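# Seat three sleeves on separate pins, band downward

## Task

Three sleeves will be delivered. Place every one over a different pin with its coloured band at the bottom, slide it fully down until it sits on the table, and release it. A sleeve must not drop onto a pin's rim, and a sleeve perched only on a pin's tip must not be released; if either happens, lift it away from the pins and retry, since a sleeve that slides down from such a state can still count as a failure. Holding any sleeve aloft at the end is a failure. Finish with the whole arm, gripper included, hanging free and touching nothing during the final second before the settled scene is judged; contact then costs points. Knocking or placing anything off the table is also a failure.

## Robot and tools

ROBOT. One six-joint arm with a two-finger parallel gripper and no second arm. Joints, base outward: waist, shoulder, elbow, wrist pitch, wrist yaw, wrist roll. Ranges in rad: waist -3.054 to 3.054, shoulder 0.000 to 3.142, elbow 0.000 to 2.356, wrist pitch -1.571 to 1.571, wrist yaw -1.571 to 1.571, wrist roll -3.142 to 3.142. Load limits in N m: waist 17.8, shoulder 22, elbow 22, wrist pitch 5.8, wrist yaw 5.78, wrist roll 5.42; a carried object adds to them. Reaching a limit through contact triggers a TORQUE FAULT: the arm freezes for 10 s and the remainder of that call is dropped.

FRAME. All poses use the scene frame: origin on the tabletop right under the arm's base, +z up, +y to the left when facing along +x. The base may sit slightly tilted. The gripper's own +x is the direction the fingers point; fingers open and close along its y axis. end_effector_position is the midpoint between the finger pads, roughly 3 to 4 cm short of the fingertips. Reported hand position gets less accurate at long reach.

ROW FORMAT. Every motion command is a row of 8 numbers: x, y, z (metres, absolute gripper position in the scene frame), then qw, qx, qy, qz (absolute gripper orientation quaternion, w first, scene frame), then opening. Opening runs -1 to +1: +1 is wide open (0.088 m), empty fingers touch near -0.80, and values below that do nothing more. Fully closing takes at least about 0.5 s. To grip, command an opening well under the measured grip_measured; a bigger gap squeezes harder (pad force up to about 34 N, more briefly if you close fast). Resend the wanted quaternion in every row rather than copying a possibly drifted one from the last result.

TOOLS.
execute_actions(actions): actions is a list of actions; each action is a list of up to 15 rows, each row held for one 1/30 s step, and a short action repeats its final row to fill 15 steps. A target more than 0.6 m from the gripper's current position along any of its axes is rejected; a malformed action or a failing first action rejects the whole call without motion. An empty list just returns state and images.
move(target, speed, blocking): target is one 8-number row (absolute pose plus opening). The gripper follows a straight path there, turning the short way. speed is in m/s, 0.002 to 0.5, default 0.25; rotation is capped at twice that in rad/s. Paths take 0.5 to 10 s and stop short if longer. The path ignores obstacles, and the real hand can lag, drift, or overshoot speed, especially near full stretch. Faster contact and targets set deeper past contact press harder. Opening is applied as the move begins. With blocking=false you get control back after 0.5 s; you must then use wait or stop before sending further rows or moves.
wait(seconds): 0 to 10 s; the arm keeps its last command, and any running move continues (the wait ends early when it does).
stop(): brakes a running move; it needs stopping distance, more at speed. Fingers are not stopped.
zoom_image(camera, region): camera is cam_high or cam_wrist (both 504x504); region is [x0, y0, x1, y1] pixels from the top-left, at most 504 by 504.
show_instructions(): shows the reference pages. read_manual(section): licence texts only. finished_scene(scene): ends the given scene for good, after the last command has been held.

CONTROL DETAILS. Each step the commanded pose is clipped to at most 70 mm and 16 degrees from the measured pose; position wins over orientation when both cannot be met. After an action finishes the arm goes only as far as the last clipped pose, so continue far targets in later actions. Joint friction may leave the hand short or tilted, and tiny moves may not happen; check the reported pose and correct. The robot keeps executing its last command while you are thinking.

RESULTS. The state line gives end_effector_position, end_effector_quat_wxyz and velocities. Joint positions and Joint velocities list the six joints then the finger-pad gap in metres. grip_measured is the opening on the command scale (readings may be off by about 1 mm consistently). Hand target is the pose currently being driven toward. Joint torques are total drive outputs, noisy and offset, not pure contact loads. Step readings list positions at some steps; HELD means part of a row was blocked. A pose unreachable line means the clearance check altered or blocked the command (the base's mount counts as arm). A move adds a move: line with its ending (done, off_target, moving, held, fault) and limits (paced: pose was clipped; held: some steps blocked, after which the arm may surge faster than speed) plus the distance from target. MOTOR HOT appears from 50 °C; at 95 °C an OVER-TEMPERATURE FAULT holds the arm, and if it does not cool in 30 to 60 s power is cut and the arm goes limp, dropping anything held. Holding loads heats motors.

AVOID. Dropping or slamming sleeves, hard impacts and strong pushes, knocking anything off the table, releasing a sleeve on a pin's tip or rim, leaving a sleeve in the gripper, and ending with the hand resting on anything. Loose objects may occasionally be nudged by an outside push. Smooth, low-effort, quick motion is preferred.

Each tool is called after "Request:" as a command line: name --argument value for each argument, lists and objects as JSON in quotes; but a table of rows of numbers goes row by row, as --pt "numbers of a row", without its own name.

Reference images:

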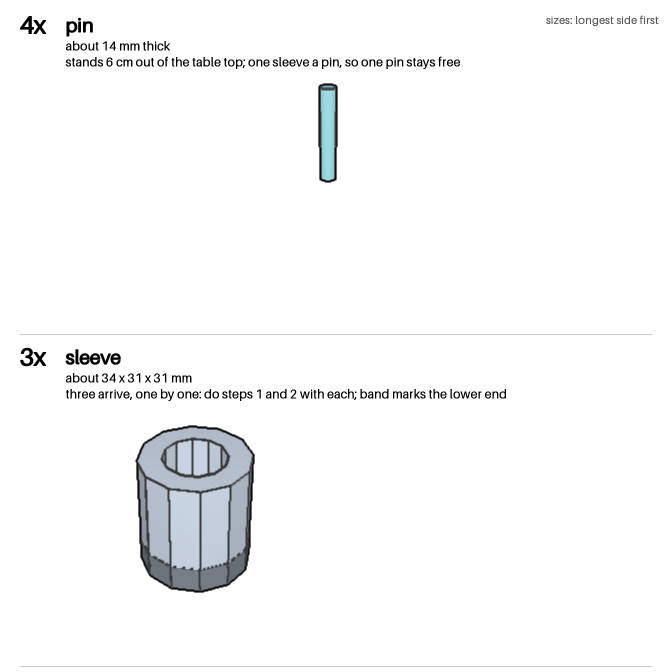

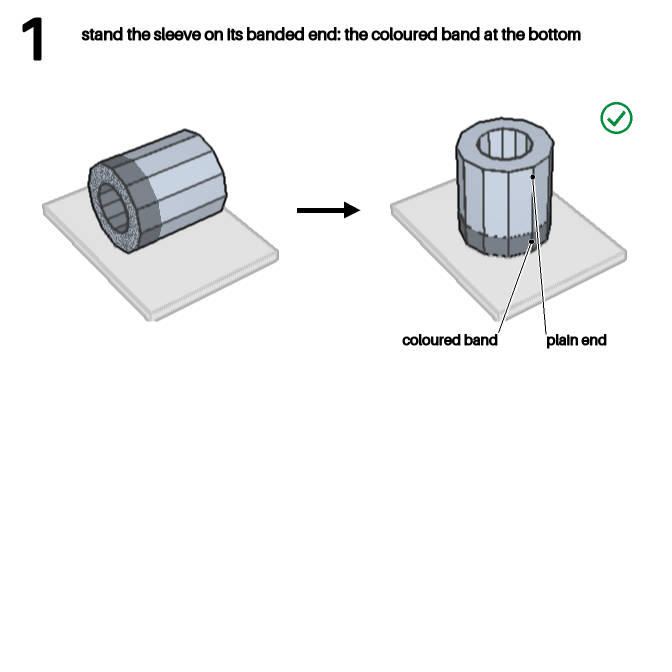

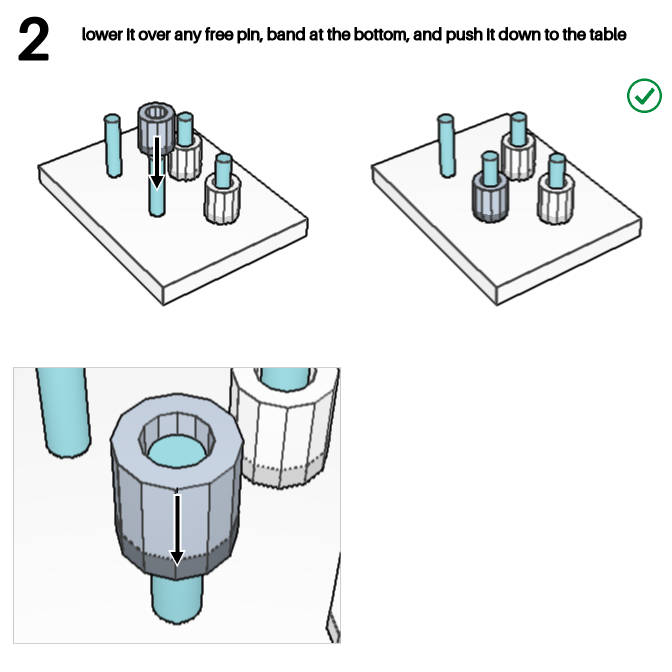

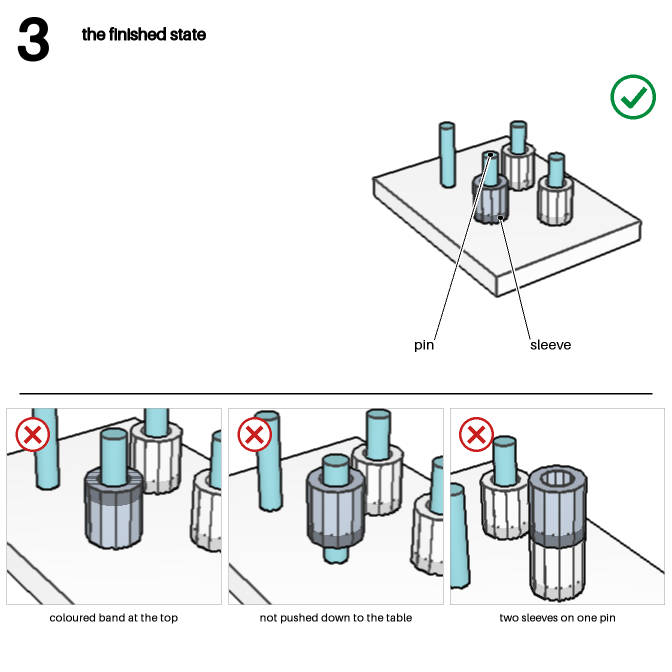

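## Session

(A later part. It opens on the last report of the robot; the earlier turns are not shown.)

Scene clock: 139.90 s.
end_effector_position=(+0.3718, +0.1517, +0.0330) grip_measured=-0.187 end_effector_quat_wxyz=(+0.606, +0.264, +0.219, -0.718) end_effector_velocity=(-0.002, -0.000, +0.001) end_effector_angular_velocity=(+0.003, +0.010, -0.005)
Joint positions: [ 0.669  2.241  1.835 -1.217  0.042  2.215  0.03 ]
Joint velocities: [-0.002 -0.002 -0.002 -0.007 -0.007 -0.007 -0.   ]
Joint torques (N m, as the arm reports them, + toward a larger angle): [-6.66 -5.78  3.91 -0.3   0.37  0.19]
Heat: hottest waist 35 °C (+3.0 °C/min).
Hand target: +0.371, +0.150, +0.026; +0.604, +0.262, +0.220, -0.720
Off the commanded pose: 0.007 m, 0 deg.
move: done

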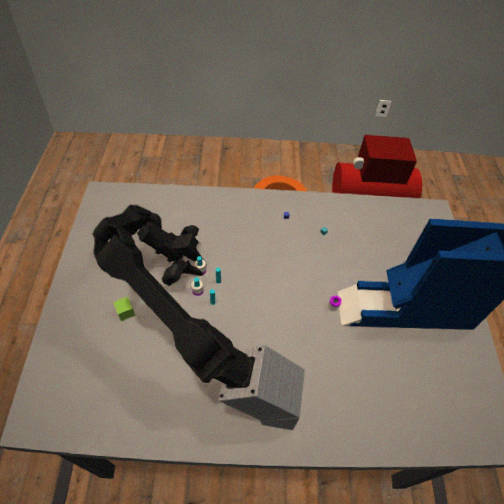

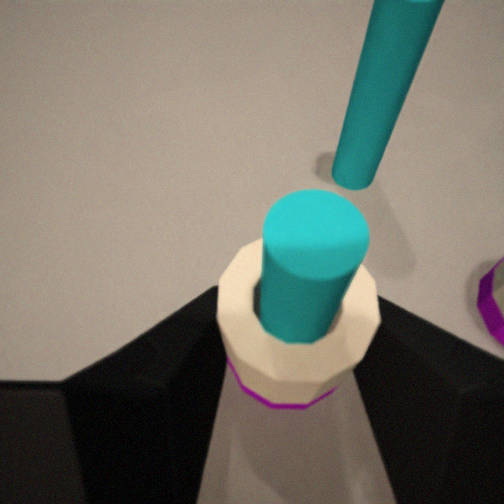

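Request:
move --target '[0.372,0.152,0.033,0.604,0.262,0.22,-0.72,0.15]'

Request:
move --target '[0.372,0.155,0.14,0.604,0.262,0.22,-0.72,0.15]'

Request:
move --target '[0.3,-0.1,0.14,0.604,0.262,0.22,-0.72,0.4]' --speed 0.35

Request:
move --target '[0.287,-0.195,0.06,0.604,0.262,0.22,-0.72,0.4]'

Scene clock: 145.80 s.
end_effector_position=(+0.3713, +0.1525, +0.0343) grip_measured=+0.149 end_effector_quat_wxyz=(+0.605, +0.263, +0.218, -0.719) end_effector_velocity=(-0.004, +0.002, -0.001) end_effector_angular_velocity=(+0.016, +0.017, -0.008)
Joint positions: [ 0.669  2.242  1.841 -1.228  0.042  2.215  0.046]
Joint velocities: [ 0.002 -0.002 -0.002 -0.007 -0.022 -0.007 -0.   ]
Joint torques (N m, as the arm reports them, + toward a larger angle): [-7.3  -7.1   4.   -0.84  0.38 -0.1 ]
Heat: hottest waist 35 °C (+3.0 °C/min).
Hand target: +0.372, +0.152, +0.033; +0.604, +0.262, +0.220, -0.720
Off the commanded pose: 0.002 m, 0 deg.
move: done

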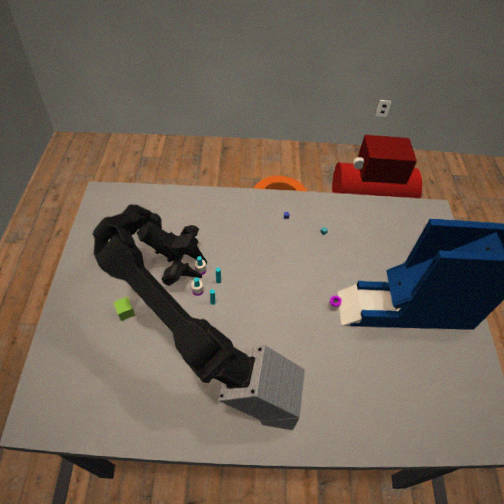

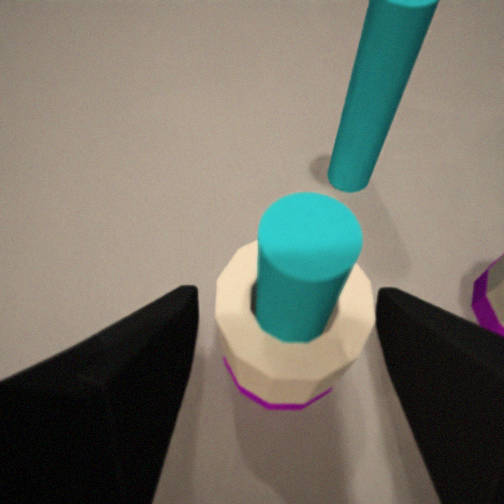

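Scene clock: 146.67 s.
end_effector_position=(+0.3707, +0.1514, +0.1379) grip_measured=+0.150 end_effector_quat_wxyz=(+0.600, +0.261, +0.217, -0.724) end_effector_velocity=(-0.009, +0.000, +0.002) end_effector_angular_velocity=(-0.003, +0.044, -0.011)
Joint positions: [ 0.51   2.06   1.837 -1.412  0.048  2.062  0.046]
Joint velocities: [ 0.002 -0.002 -0.002 -0.037 -0.007 -0.022 -0.   ]
Joint torques (N m, as the arm reports them, + toward a larger angle): [-6.99 -7.96  4.53 -0.62  0.61 -0.11]
Heat: hottest waist 35 °C (+3.0 °C/min).
Hand target: +0.372, +0.155, +0.140; +0.604, +0.261, +0.219, -0.720
Off the commanded pose: 0.004 m, 1 deg.
move: done

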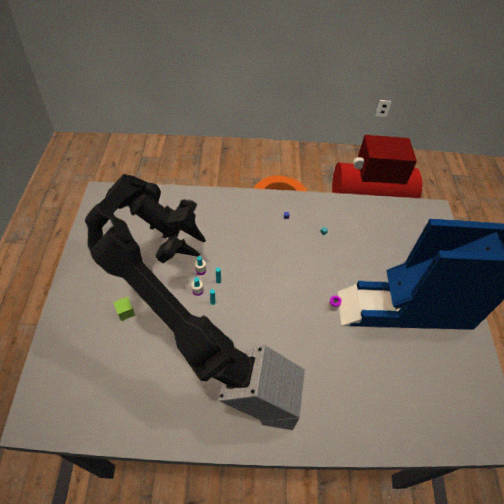

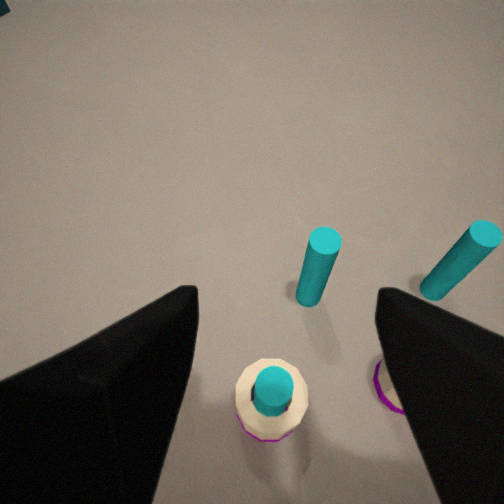

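Scene clock: 148.00 s.
end_effector_position=(+0.3048, -0.0980, +0.1426) grip_measured=+0.400 end_effector_quat_wxyz=(+0.609, +0.263, +0.215, -0.717) end_effector_velocity=(-0.002, -0.001, +0.002) end_effector_angular_velocity=(-0.006, +0.010, -0.002)
Joint positions: [ 0.029  2.044  1.016 -0.554  0.073  1.576  0.059]
Joint velocities: [-0.002 -0.002 -0.002 -0.007  0.007 -0.007 -0.   ]
Joint torques (N m, as the arm reports them, + toward a larger angle): [-6.92 -4.03  2.49  0.48  0.62 -0.14]
Heat: hottest waist 35 °C (+3.0 °C/min).
Hand target: +0.301, -0.101, +0.140; +0.605, +0.260, +0.218, -0.721
Off the commanded pose: 0.006 m, 1 deg.
move: done

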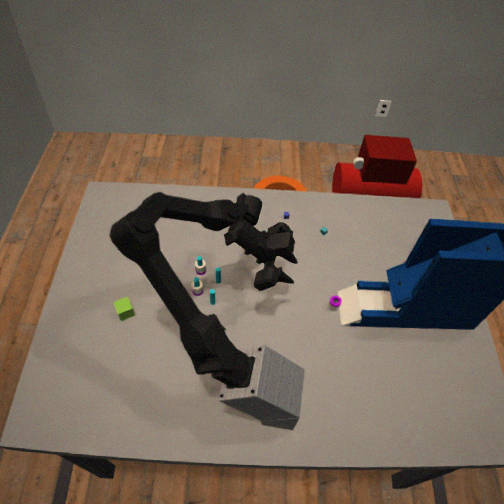

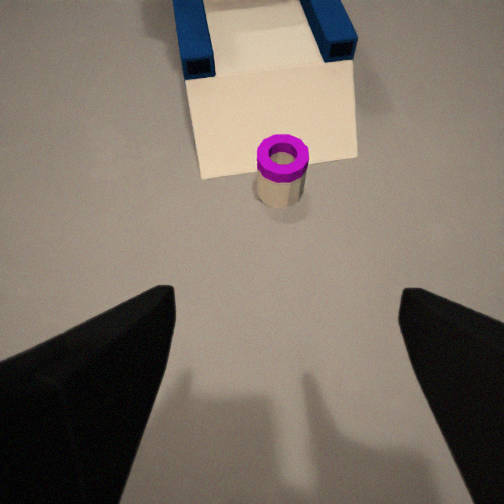

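Scene clock: 149.10 s.
end_effector_position=(+0.2879, -0.1934, +0.0622) grip_measured=+0.400 end_effector_quat_wxyz=(+0.605, +0.262, +0.217, -0.720) end_effector_velocity=(-0.004, -0.002, -0.003) end_effector_angular_velocity=(+0.010, +0.014, -0.009)
Joint positions: [-0.001  2.464  1.026 -0.153  0.073  1.547  0.059]
Joint velocities: [-0.002  0.012  0.002 -0.007 -0.007 -0.007  0.   ]
Joint torques (N m, as the arm reports them, + toward a larger angle): [-7.38 -4.33  2.65  0.53  0.41 -0.14]
Heat: hottest waist 35 °C (+3.0 °C/min).
Hand target: +0.287, -0.195, +0.060; +0.604, +0.262, +0.220, -0.720
Off the commanded pose: 0.003 m, 0 deg.
move: done

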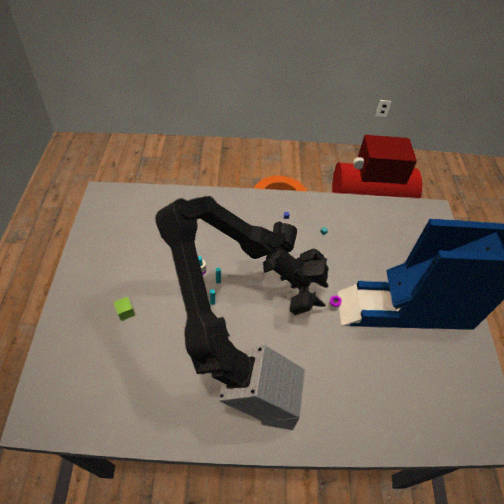

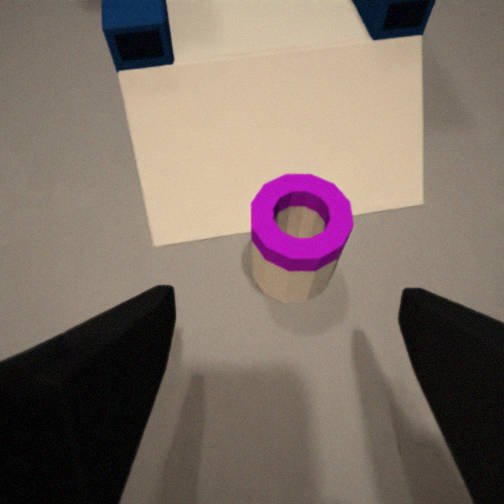

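Request:
move --target '[0.276,-0.232,0.032,0.604,0.262,0.22,-0.72,0.4]' --speed 0.06

Request:
move --target '[0.276,-0.232,0.032,0.604,0.262,0.22,-0.72,-0.6]'

Request:
move --target '[0.27,-0.17,0.1,0.653,0.271,0.653,-0.271,-0.6]' --speed 0.3

Request:
move --target '[0.27,-0.1,0.06,0.423,0,0.906,0,-0.6]' --speed 0.3

Scene clock: 152.90 s.
end_effector_position=(+0.2767, -0.2303, +0.0341) grip_measured=+0.400 end_effector_quat_wxyz=(+0.605, +0.262, +0.217, -0.720) end_effector_velocity=(+0.005, +0.001, -0.000) end_effector_angular_velocity=(+0.007, +0.001, +0.012)
Joint positions: [-0.022  2.634  1.069 -0.025  0.073  1.525  0.059]
Joint velocities: [ 0.002 -0.002  0.012 -0.007 -0.007 -0.007 -0.   ]
Joint torques (N m, as the arm reports them, + toward a larger angle): [-7.33 -4.44  2.24  0.59  0.45 -0.11]
Heat: hottest waist 35 °C (+3.0 °C/min).
Hand target: +0.276, -0.232, +0.032; +0.604, +0.262, +0.220, -0.720
Off the commanded pose: 0.003 m, 0 deg.
move: done

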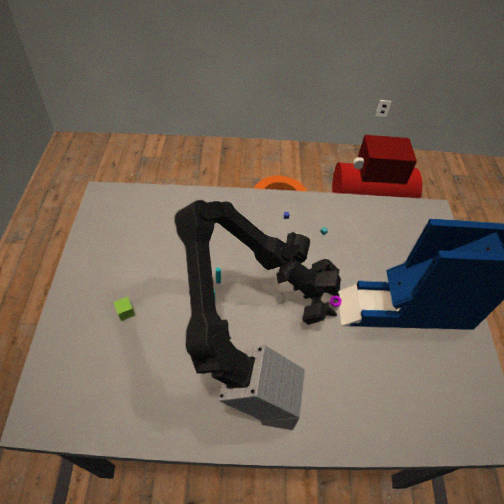

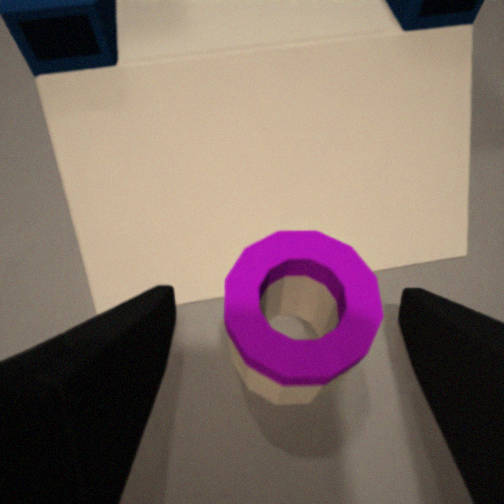

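Scene clock: 153.60 s.
end_effector_position=(+0.2769, -0.2305, +0.0341) grip_measured=-0.187 end_effector_quat_wxyz=(+0.605, +0.262, +0.217, -0.720) end_effector_velocity=(-0.004, +0.001, -0.000) end_effector_angular_velocity=(+0.012, +0.022, +0.004)
Joint positions: [-0.022  2.634  1.069 -0.023  0.073  1.525  0.03 ]
Joint velocities: [-0.002 -0.002 -0.007 -0.007 -0.007 -0.022 -0.   ]
Joint torques (N m, as the arm reports them, + toward a larger angle): [-7.34 -4.39  2.14  0.6   0.46 -0.14]
Heat: hottest waist 35 °C (+3.0 °C/min).
Hand target: +0.276, -0.232, +0.032; +0.604, +0.262, +0.220, -0.720
Off the commanded pose: 0.003 m, 0 deg.
move: done

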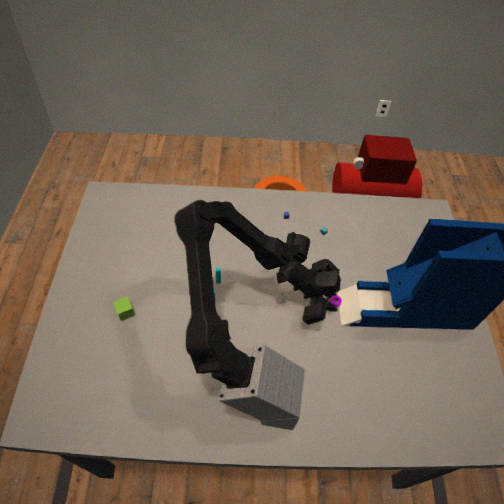

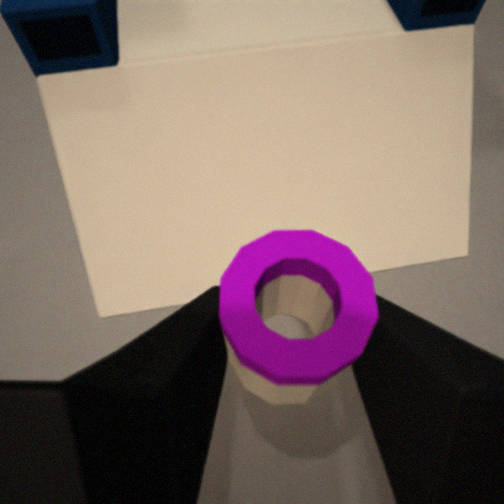

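Scene clock: 156.23 s.
end_effector_position=(+0.2682, -0.1694, +0.1006) grip_measured=-0.188 end_effector_quat_wxyz=(+0.654, +0.268, +0.652, -0.275) end_effector_velocity=(-0.001, +0.004, +0.000) end_effector_angular_velocity=(+0.027, -0.005, +0.006)
Joint positions: [-0.421  2.552  1.208 -0.66  -0.69   0.018  0.03 ]
Joint velocities: [-0.002  0.002  0.002 -0.022 -0.022 -0.022 -0.   ]
Joint torques (N m, as the arm reports them, + toward a larger angle): [-6.96 -5.07  5.1   0.26 -0.18 -0.24]
Heat: hottest waist 36 °C (+4.1 °C/min).
Hand target: +0.269, -0.171, +0.100; +0.654, +0.270, +0.652, -0.272
Off the commanded pose: 0.002 m, 1 deg.
move: done

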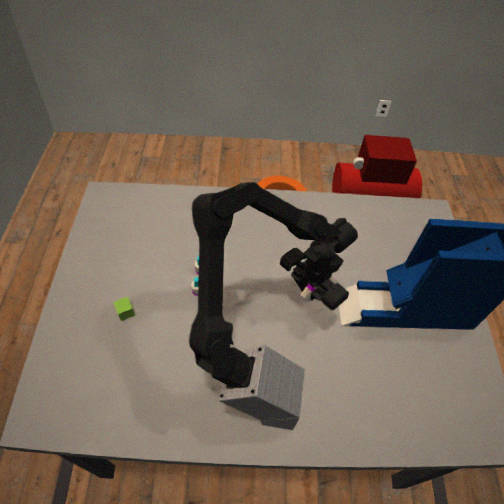

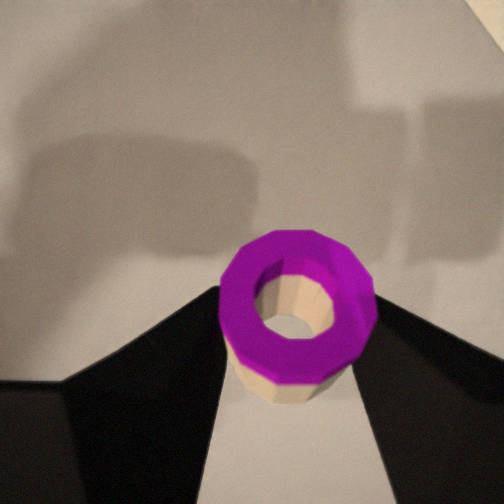

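Scene clock: 158.40 s.
end_effector_position=(+0.2713, -0.0985, +0.0612) grip_measured=-0.188 end_effector_quat_wxyz=(+0.428, +0.002, +0.904, +0.002) end_effector_velocity=(-0.003, +0.000, +0.004) end_effector_angular_velocity=(+0.013, +0.014, -0.000)
Joint positions: [-0.05   2.743  1.651 -1.326 -0.45  -0.74   0.03 ]
Joint velocities: [-0.007  0.002  0.002 -0.022  0.007 -0.022 -0.   ]
Joint torques (N m, as the arm reports them, + toward a larger angle): [-8.01 -5.02  3.29 -0.83  0.43 -0.12]
Heat: hottest waist 36 °C (+4.0 °C/min).
Hand target: +0.270, -0.100, +0.059; +0.424, +0.001, +0.906, +0.004
Off the commanded pose: 0.002 m, 1 deg.
move: done

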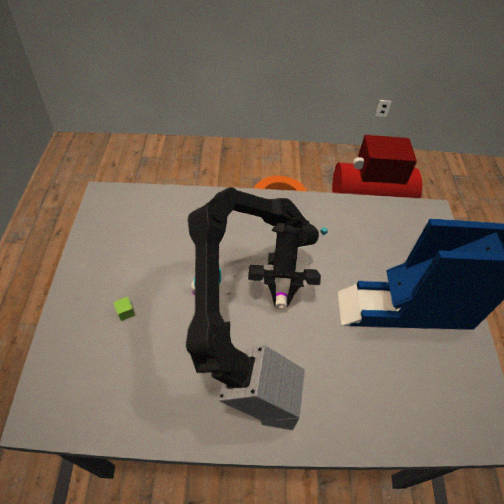

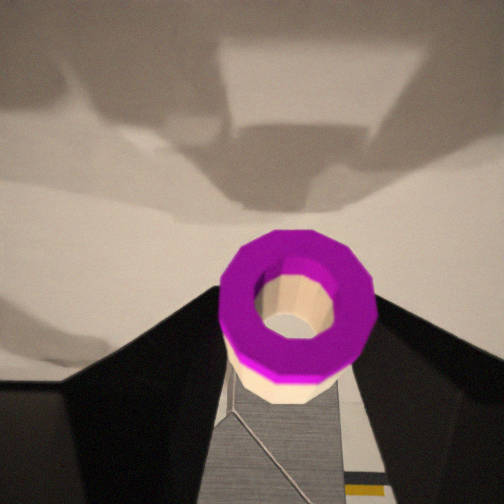

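Request:
move --target '[0.283,-0.1,0.032,0.423,0,0.906,0,-0.6]' --speed 0.05

Request:
move --target '[0.283,-0.1,0.033,0.423,0,0.906,0,0.2]'

Request:
move --target '[0.29,-0.1,0.09,0.423,0,0.906,0,0.2]'

Request:
move --target '[0.26,-0.1,0.1,0.5,0.5,0.5,-0.5,0.2]' --speed 0.4

Request:
move --target '[0.235,-0.1,0.075,0,0.906,0,-0.423,0.2]' --speed 0.4

Scene clock: 163.77 s.
end_effector_position=(+0.2835, -0.0991, +0.0356) grip_measured=-0.188 end_effector_quat_wxyz=(+0.424, -0.003, +0.906, +0.001) end_effector_velocity=(+0.006, -0.001, +0.000) end_effector_angular_velocity=(+0.006, -0.021, +0.016)
Joint positions: [ 0.007  2.818  1.746 -1.327 -0.479 -0.7    0.03 ]
Joint velocities: [-0.002 -0.002  0.012  0.007 -0.007 -0.007 -0.   ]
Joint torques (N m, as the arm reports them, + toward a larger angle): [-8.13 -5.05  3.17 -0.64  0.09  0.18]
Heat: hottest waist 36 °C (+4.0 °C/min).
Hand target: +0.283, -0.100, +0.032; +0.423, -0.000, +0.906, +0.000
Off the commanded pose: 0.004 m, 0 deg.
move: done

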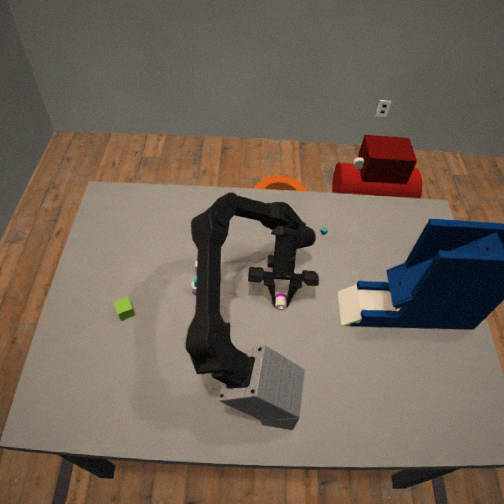

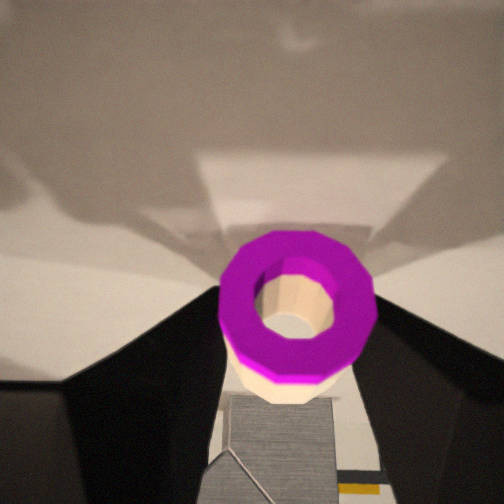

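Scene clock: 164.47 s.
end_effector_position=(+0.2836, -0.0991, +0.0356) grip_measured=+0.199 end_effector_quat_wxyz=(+0.424, -0.003, +0.906, +0.001) end_effector_velocity=(-0.002, +0.004, +0.003) end_effector_angular_velocity=(+0.012, +0.009, -0.015)
Joint positions: [ 0.007  2.818  1.746 -1.327 -0.479 -0.7    0.049]
Joint velocities: [-0.002 -0.002 -0.002 -0.022 -0.007 -0.007 -0.   ]
Joint torques (N m, as the arm reports them, + toward a larger angle): [-8.24 -5.35  3.01 -0.72  0.17  0.12]
Heat: hottest waist 36 °C (+4.0 °C/min).
Hand target: +0.283, -0.100, +0.033; +0.423, +0.000, +0.906, -0.000
Off the commanded pose: 0.003 m, 0 deg.
move: done

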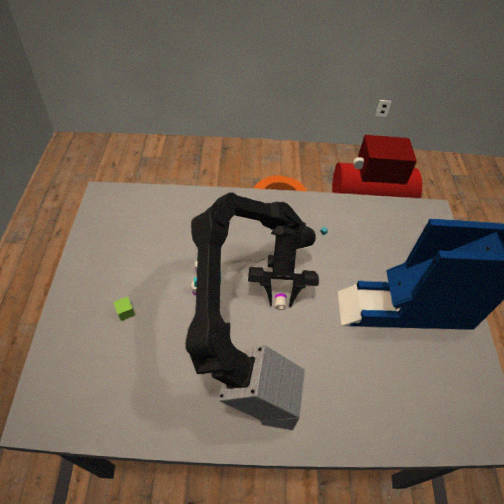

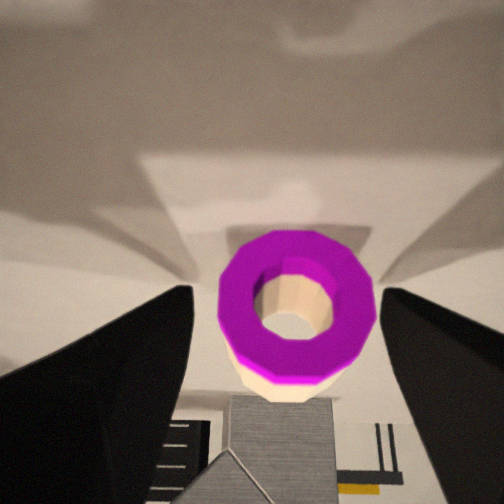

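Scene clock: 165.27 s.
end_effector_position=(+0.2874, -0.1009, +0.0885) grip_measured=+0.200 end_effector_quat_wxyz=(+0.422, +0.006, +0.906, -0.003) end_effector_velocity=(-0.001, +0.004, +0.003) end_effector_angular_velocity=(+0.013, +0.004, -0.012)
Joint positions: [-0.093  2.755  1.774 -1.463 -0.411 -0.764  0.049]
Joint velocities: [-0.002 -0.002  0.002 -0.022 -0.007 -0.007 -0.   ]
Joint torques (N m, as the arm reports them, + toward a larger angle): [-8.33 -7.14  3.57 -0.81  0.46 -0.2 ]
Heat: hottest waist 36 °C (+3.0 °C/min).
Hand target: +0.290, -0.100, +0.090; +0.423, -0.000, +0.906, -0.001
Off the commanded pose: 0.003 m, 1 deg.
move: done

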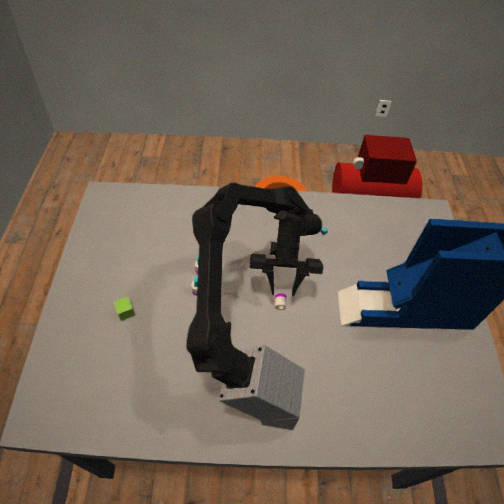

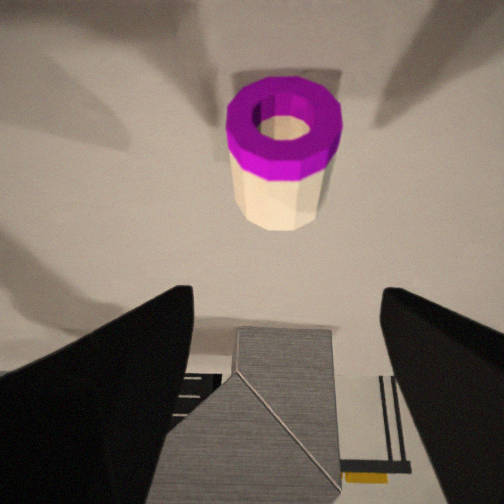

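Scene clock: 167.90 s.
end_effector_position=(+0.2618, -0.1008, +0.1001) grip_measured=+0.200 end_effector_quat_wxyz=(+0.502, +0.499, +0.500, -0.499) end_effector_velocity=(-0.001, +0.002, +0.000) end_effector_angular_velocity=(+0.005, -0.008, -0.007)
Joint positions: [-0.306  2.312  0.979 -0.583 -0.741  0.935  0.049]
Joint velocities: [-0.002 -0.007 -0.012  0.007 -0.007  0.007 -0.   ]
Joint torques (N m, as the arm reports them, + toward a larger angle): [-6.19 -5.85  2.5   0.49  0.16  0.14]
Heat: hottest waist 37 °C (+4.0 °C/min).
Hand target: +0.260, -0.100, +0.100; +0.501, +0.499, +0.498, -0.502
Off the commanded pose: 0.002 m, 0 deg.
move: done

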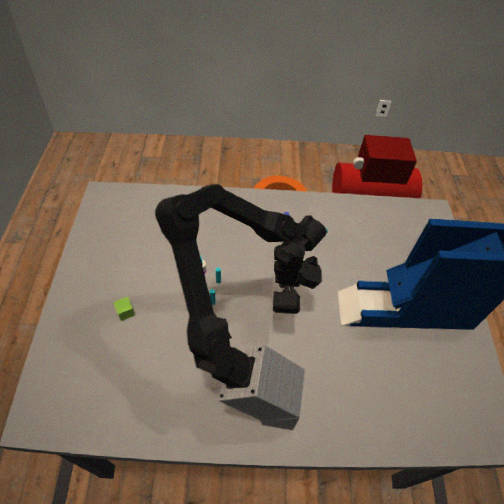

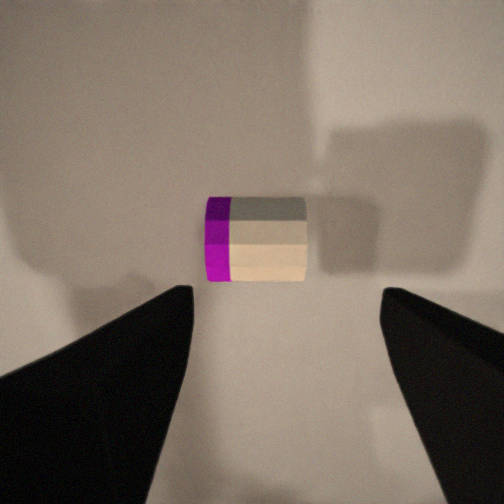

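Scene clock: 170.57 s.
end_effector_position=(+0.2377, -0.1000, +0.0788) grip_measured=+0.200 end_effector_quat_wxyz=(+0.011, +0.902, +0.011, -0.430) end_effector_velocity=(+0.001, +0.002, +0.002) end_effector_angular_velocity=(-0.001, -0.014, +0.012)
Joint positions: [-0.395  2.568  0.329  1.224 -0.988  3.131  0.049]
Joint velocities: [-0.002  0.007 -0.007  0.037 -0.007  0.007 -0.   ]
Joint torques (N m, as the arm reports them, + toward a larger angle): [-4.08 -2.9   0.63  1.42  0.21  0.2 ]
Heat: hottest waist 36 °C (+3.0 °C/min).
Hand target: +0.235, -0.100, +0.076; +0.006, +0.901, +0.007, -0.434
Off the commanded pose: 0.005 m, 2 deg.
joint sent to its limit — the command would take joint 6 (wrist roll) past its upper limit, so that joint was sent only as far as its limit.
move: done

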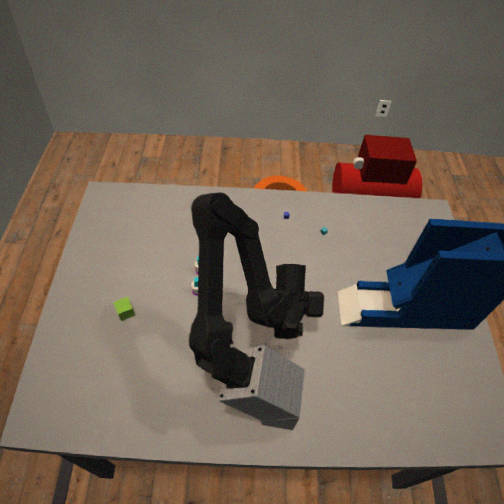

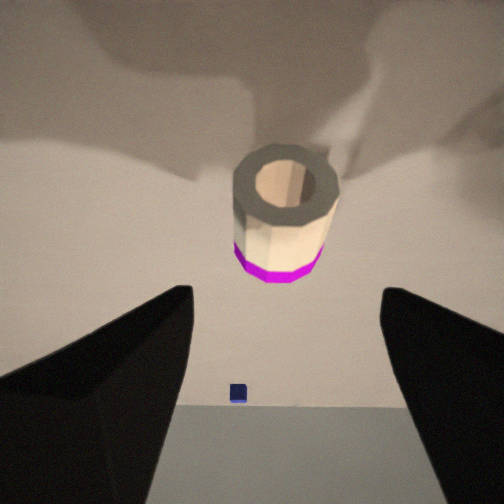

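Request:
move --target '[0.24,-0.1,0.085,0.785,0.453,0.366,-0.211,0.2]' --speed 0.5

Request:
move --target '[0.24,-0.1,0.085,0.785,-0.453,0.366,0.211,0.2]' --speed 0.5

Request:
move --target '[0.24,-0.1,0.07,0,-0.906,0,0.423,0.2]' --speed 0.5

Request:
move --target '[0.251,-0.101,0.032,0,-0.906,0,0.423,0.2]' --speed 0.05

Scene clock: 178.10 s.
end_effector_position=(+0.2391, -0.1006, +0.0836) grip_measured=+0.200 end_effector_quat_wxyz=(+0.783, +0.455, +0.365, -0.215) end_effector_velocity=(-0.000, +0.001, +0.001) end_effector_angular_velocity=(-0.017, -0.000, +0.030)
Joint positions: [-0.404  2.552  0.32   1.232 -0.979  1.08   0.049]
Joint velocities: [-0.002 -0.007 -0.002 -0.007 -0.007 -0.037 -0.   ]
Joint torques (N m, as the arm reports them, + toward a larger angle): [-4.73 -4.75  1.23  1.23 -0.09 -0.18]
Heat: hottest waist 35 °C (+1.0 °C/min).
Hand target: +0.240, -0.100, +0.085; +0.785, +0.453, +0.366, -0.211
Off the commanded pose: 0.002 m, 1 deg.
move: done

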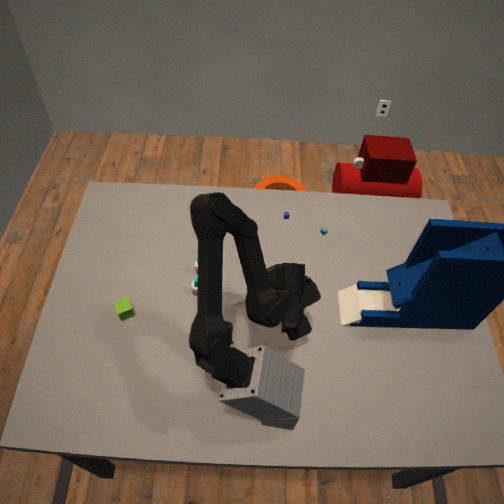

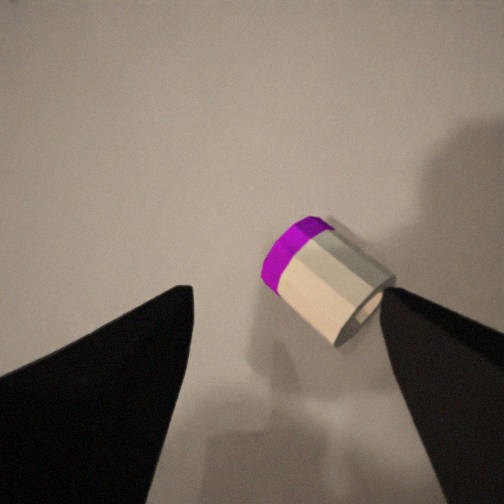

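Scene clock: 180.77 s.
end_effector_position=(+0.2392, -0.1006, +0.0838) grip_measured=+0.200 end_effector_quat_wxyz=(+0.786, -0.450, +0.368, +0.209) end_effector_velocity=(-0.003, +0.002, -0.002) end_effector_angular_velocity=(-0.004, +0.017, +0.017)
Joint positions: [-0.404  2.552  0.32   1.233 -0.979 -1.012  0.049]
Joint velocities: [ 0.002 -0.012 -0.002 -0.037 -0.007 -0.037 -0.   ]
Joint torques (N m, as the arm reports them, + toward a larger angle): [-4.59 -4.48  1.18  1.15 -0.16 -0.12]
Heat: hottest waist 35 °C (+1.0 °C/min).
Hand target: +0.240, -0.100, +0.085; +0.785, -0.453, +0.366, +0.211
Off the commanded pose: 0.002 m, 0 deg.
move: done

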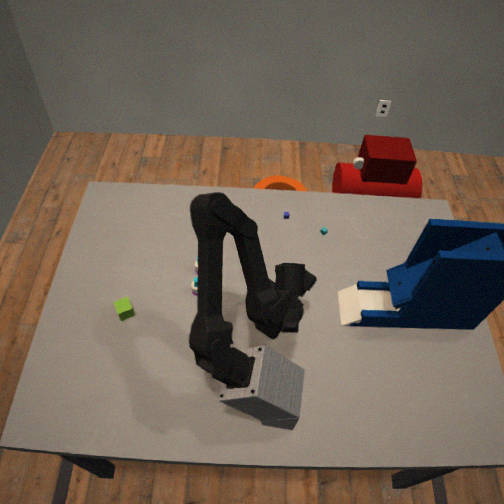

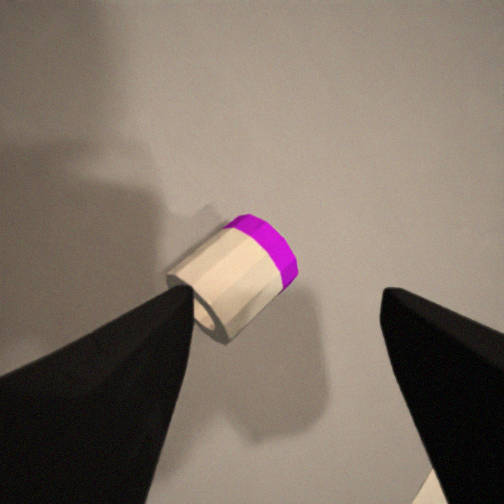

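Scene clock: 183.43 s.
end_effector_position=(+0.2398, -0.0992, +0.0714) grip_measured=+0.200 end_effector_quat_wxyz=(-0.003, +0.907, -0.001, -0.421) end_effector_velocity=(-0.003, -0.000, -0.001) end_effector_angular_velocity=(-0.008, +0.008, +0.013)
Joint positions: [-0.352  2.648  0.322  1.398 -0.954 -3.025  0.049]
Joint velocities: [-0.007 -0.002 -0.002 -0.022 -0.007 -0.037 -0.001]
Joint torques (N m, as the arm reports them, + toward a larger angle): [-4.12 -3.5   1.12  1.14  0.13 -0.16]
Heat: hottest waist 35 °C (+1.0 °C/min).
Hand target: +0.240, -0.100, +0.070; -0.000, +0.906, +0.000, -0.423
Off the commanded pose: 0.002 m, 0 deg.
move: done

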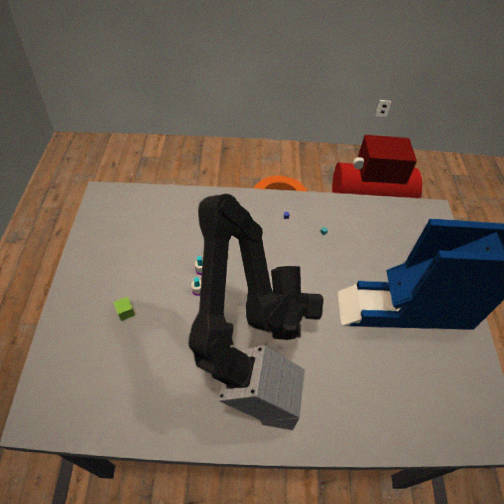

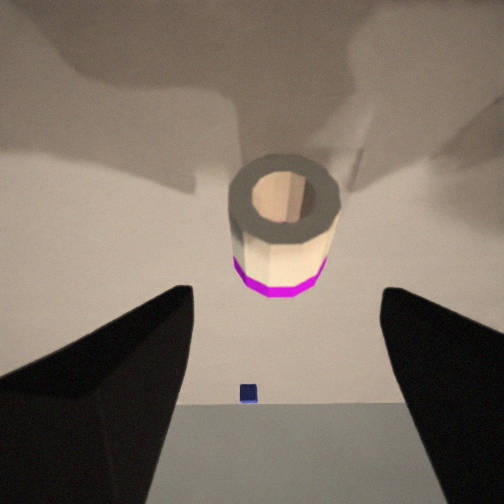

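Scene clock: 184.57 s.
end_effector_position=(+0.2519, -0.0999, +0.0345) grip_measured=+0.200 end_effector_quat_wxyz=(+0.000, +0.900, +0.003, -0.436) end_effector_velocity=(-0.001, +0.001, -0.002) end_effector_angular_velocity=(+0.004, +0.008, +0.007)
Joint positions: [-0.186  2.8    0.405  1.578 -0.857 -2.87   0.049]
Joint velocities: [ 0.002  0.002  0.002 -0.007 -0.007 -0.007 -0.   ]
Joint torques (N m, as the arm reports them, + toward a larger angle): [-4.62 -3.03  0.28  1.43  0.3   0.25]
Heat: hottest waist 35 °C (+1.0 °C/min).
Hand target: +0.251, -0.101, +0.032; -0.001, +0.899, +0.001, -0.438
Off the commanded pose: 0.003 m, 2 deg.
joint sent to its limit — the command would take joint 4 (wrist pitch) past its upper limit, so that joint was sent only as far as its limit.
move: done

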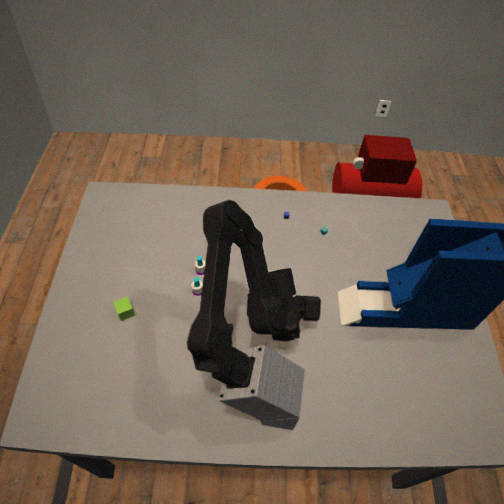

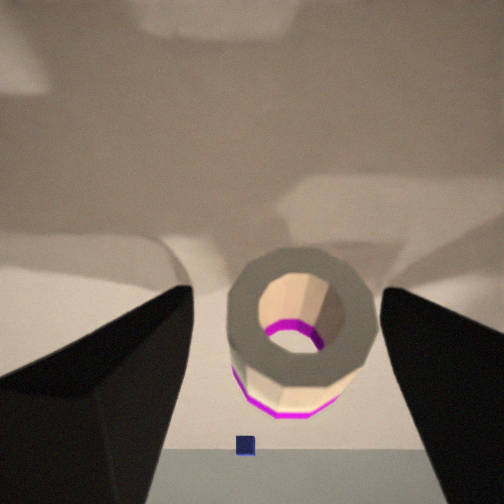

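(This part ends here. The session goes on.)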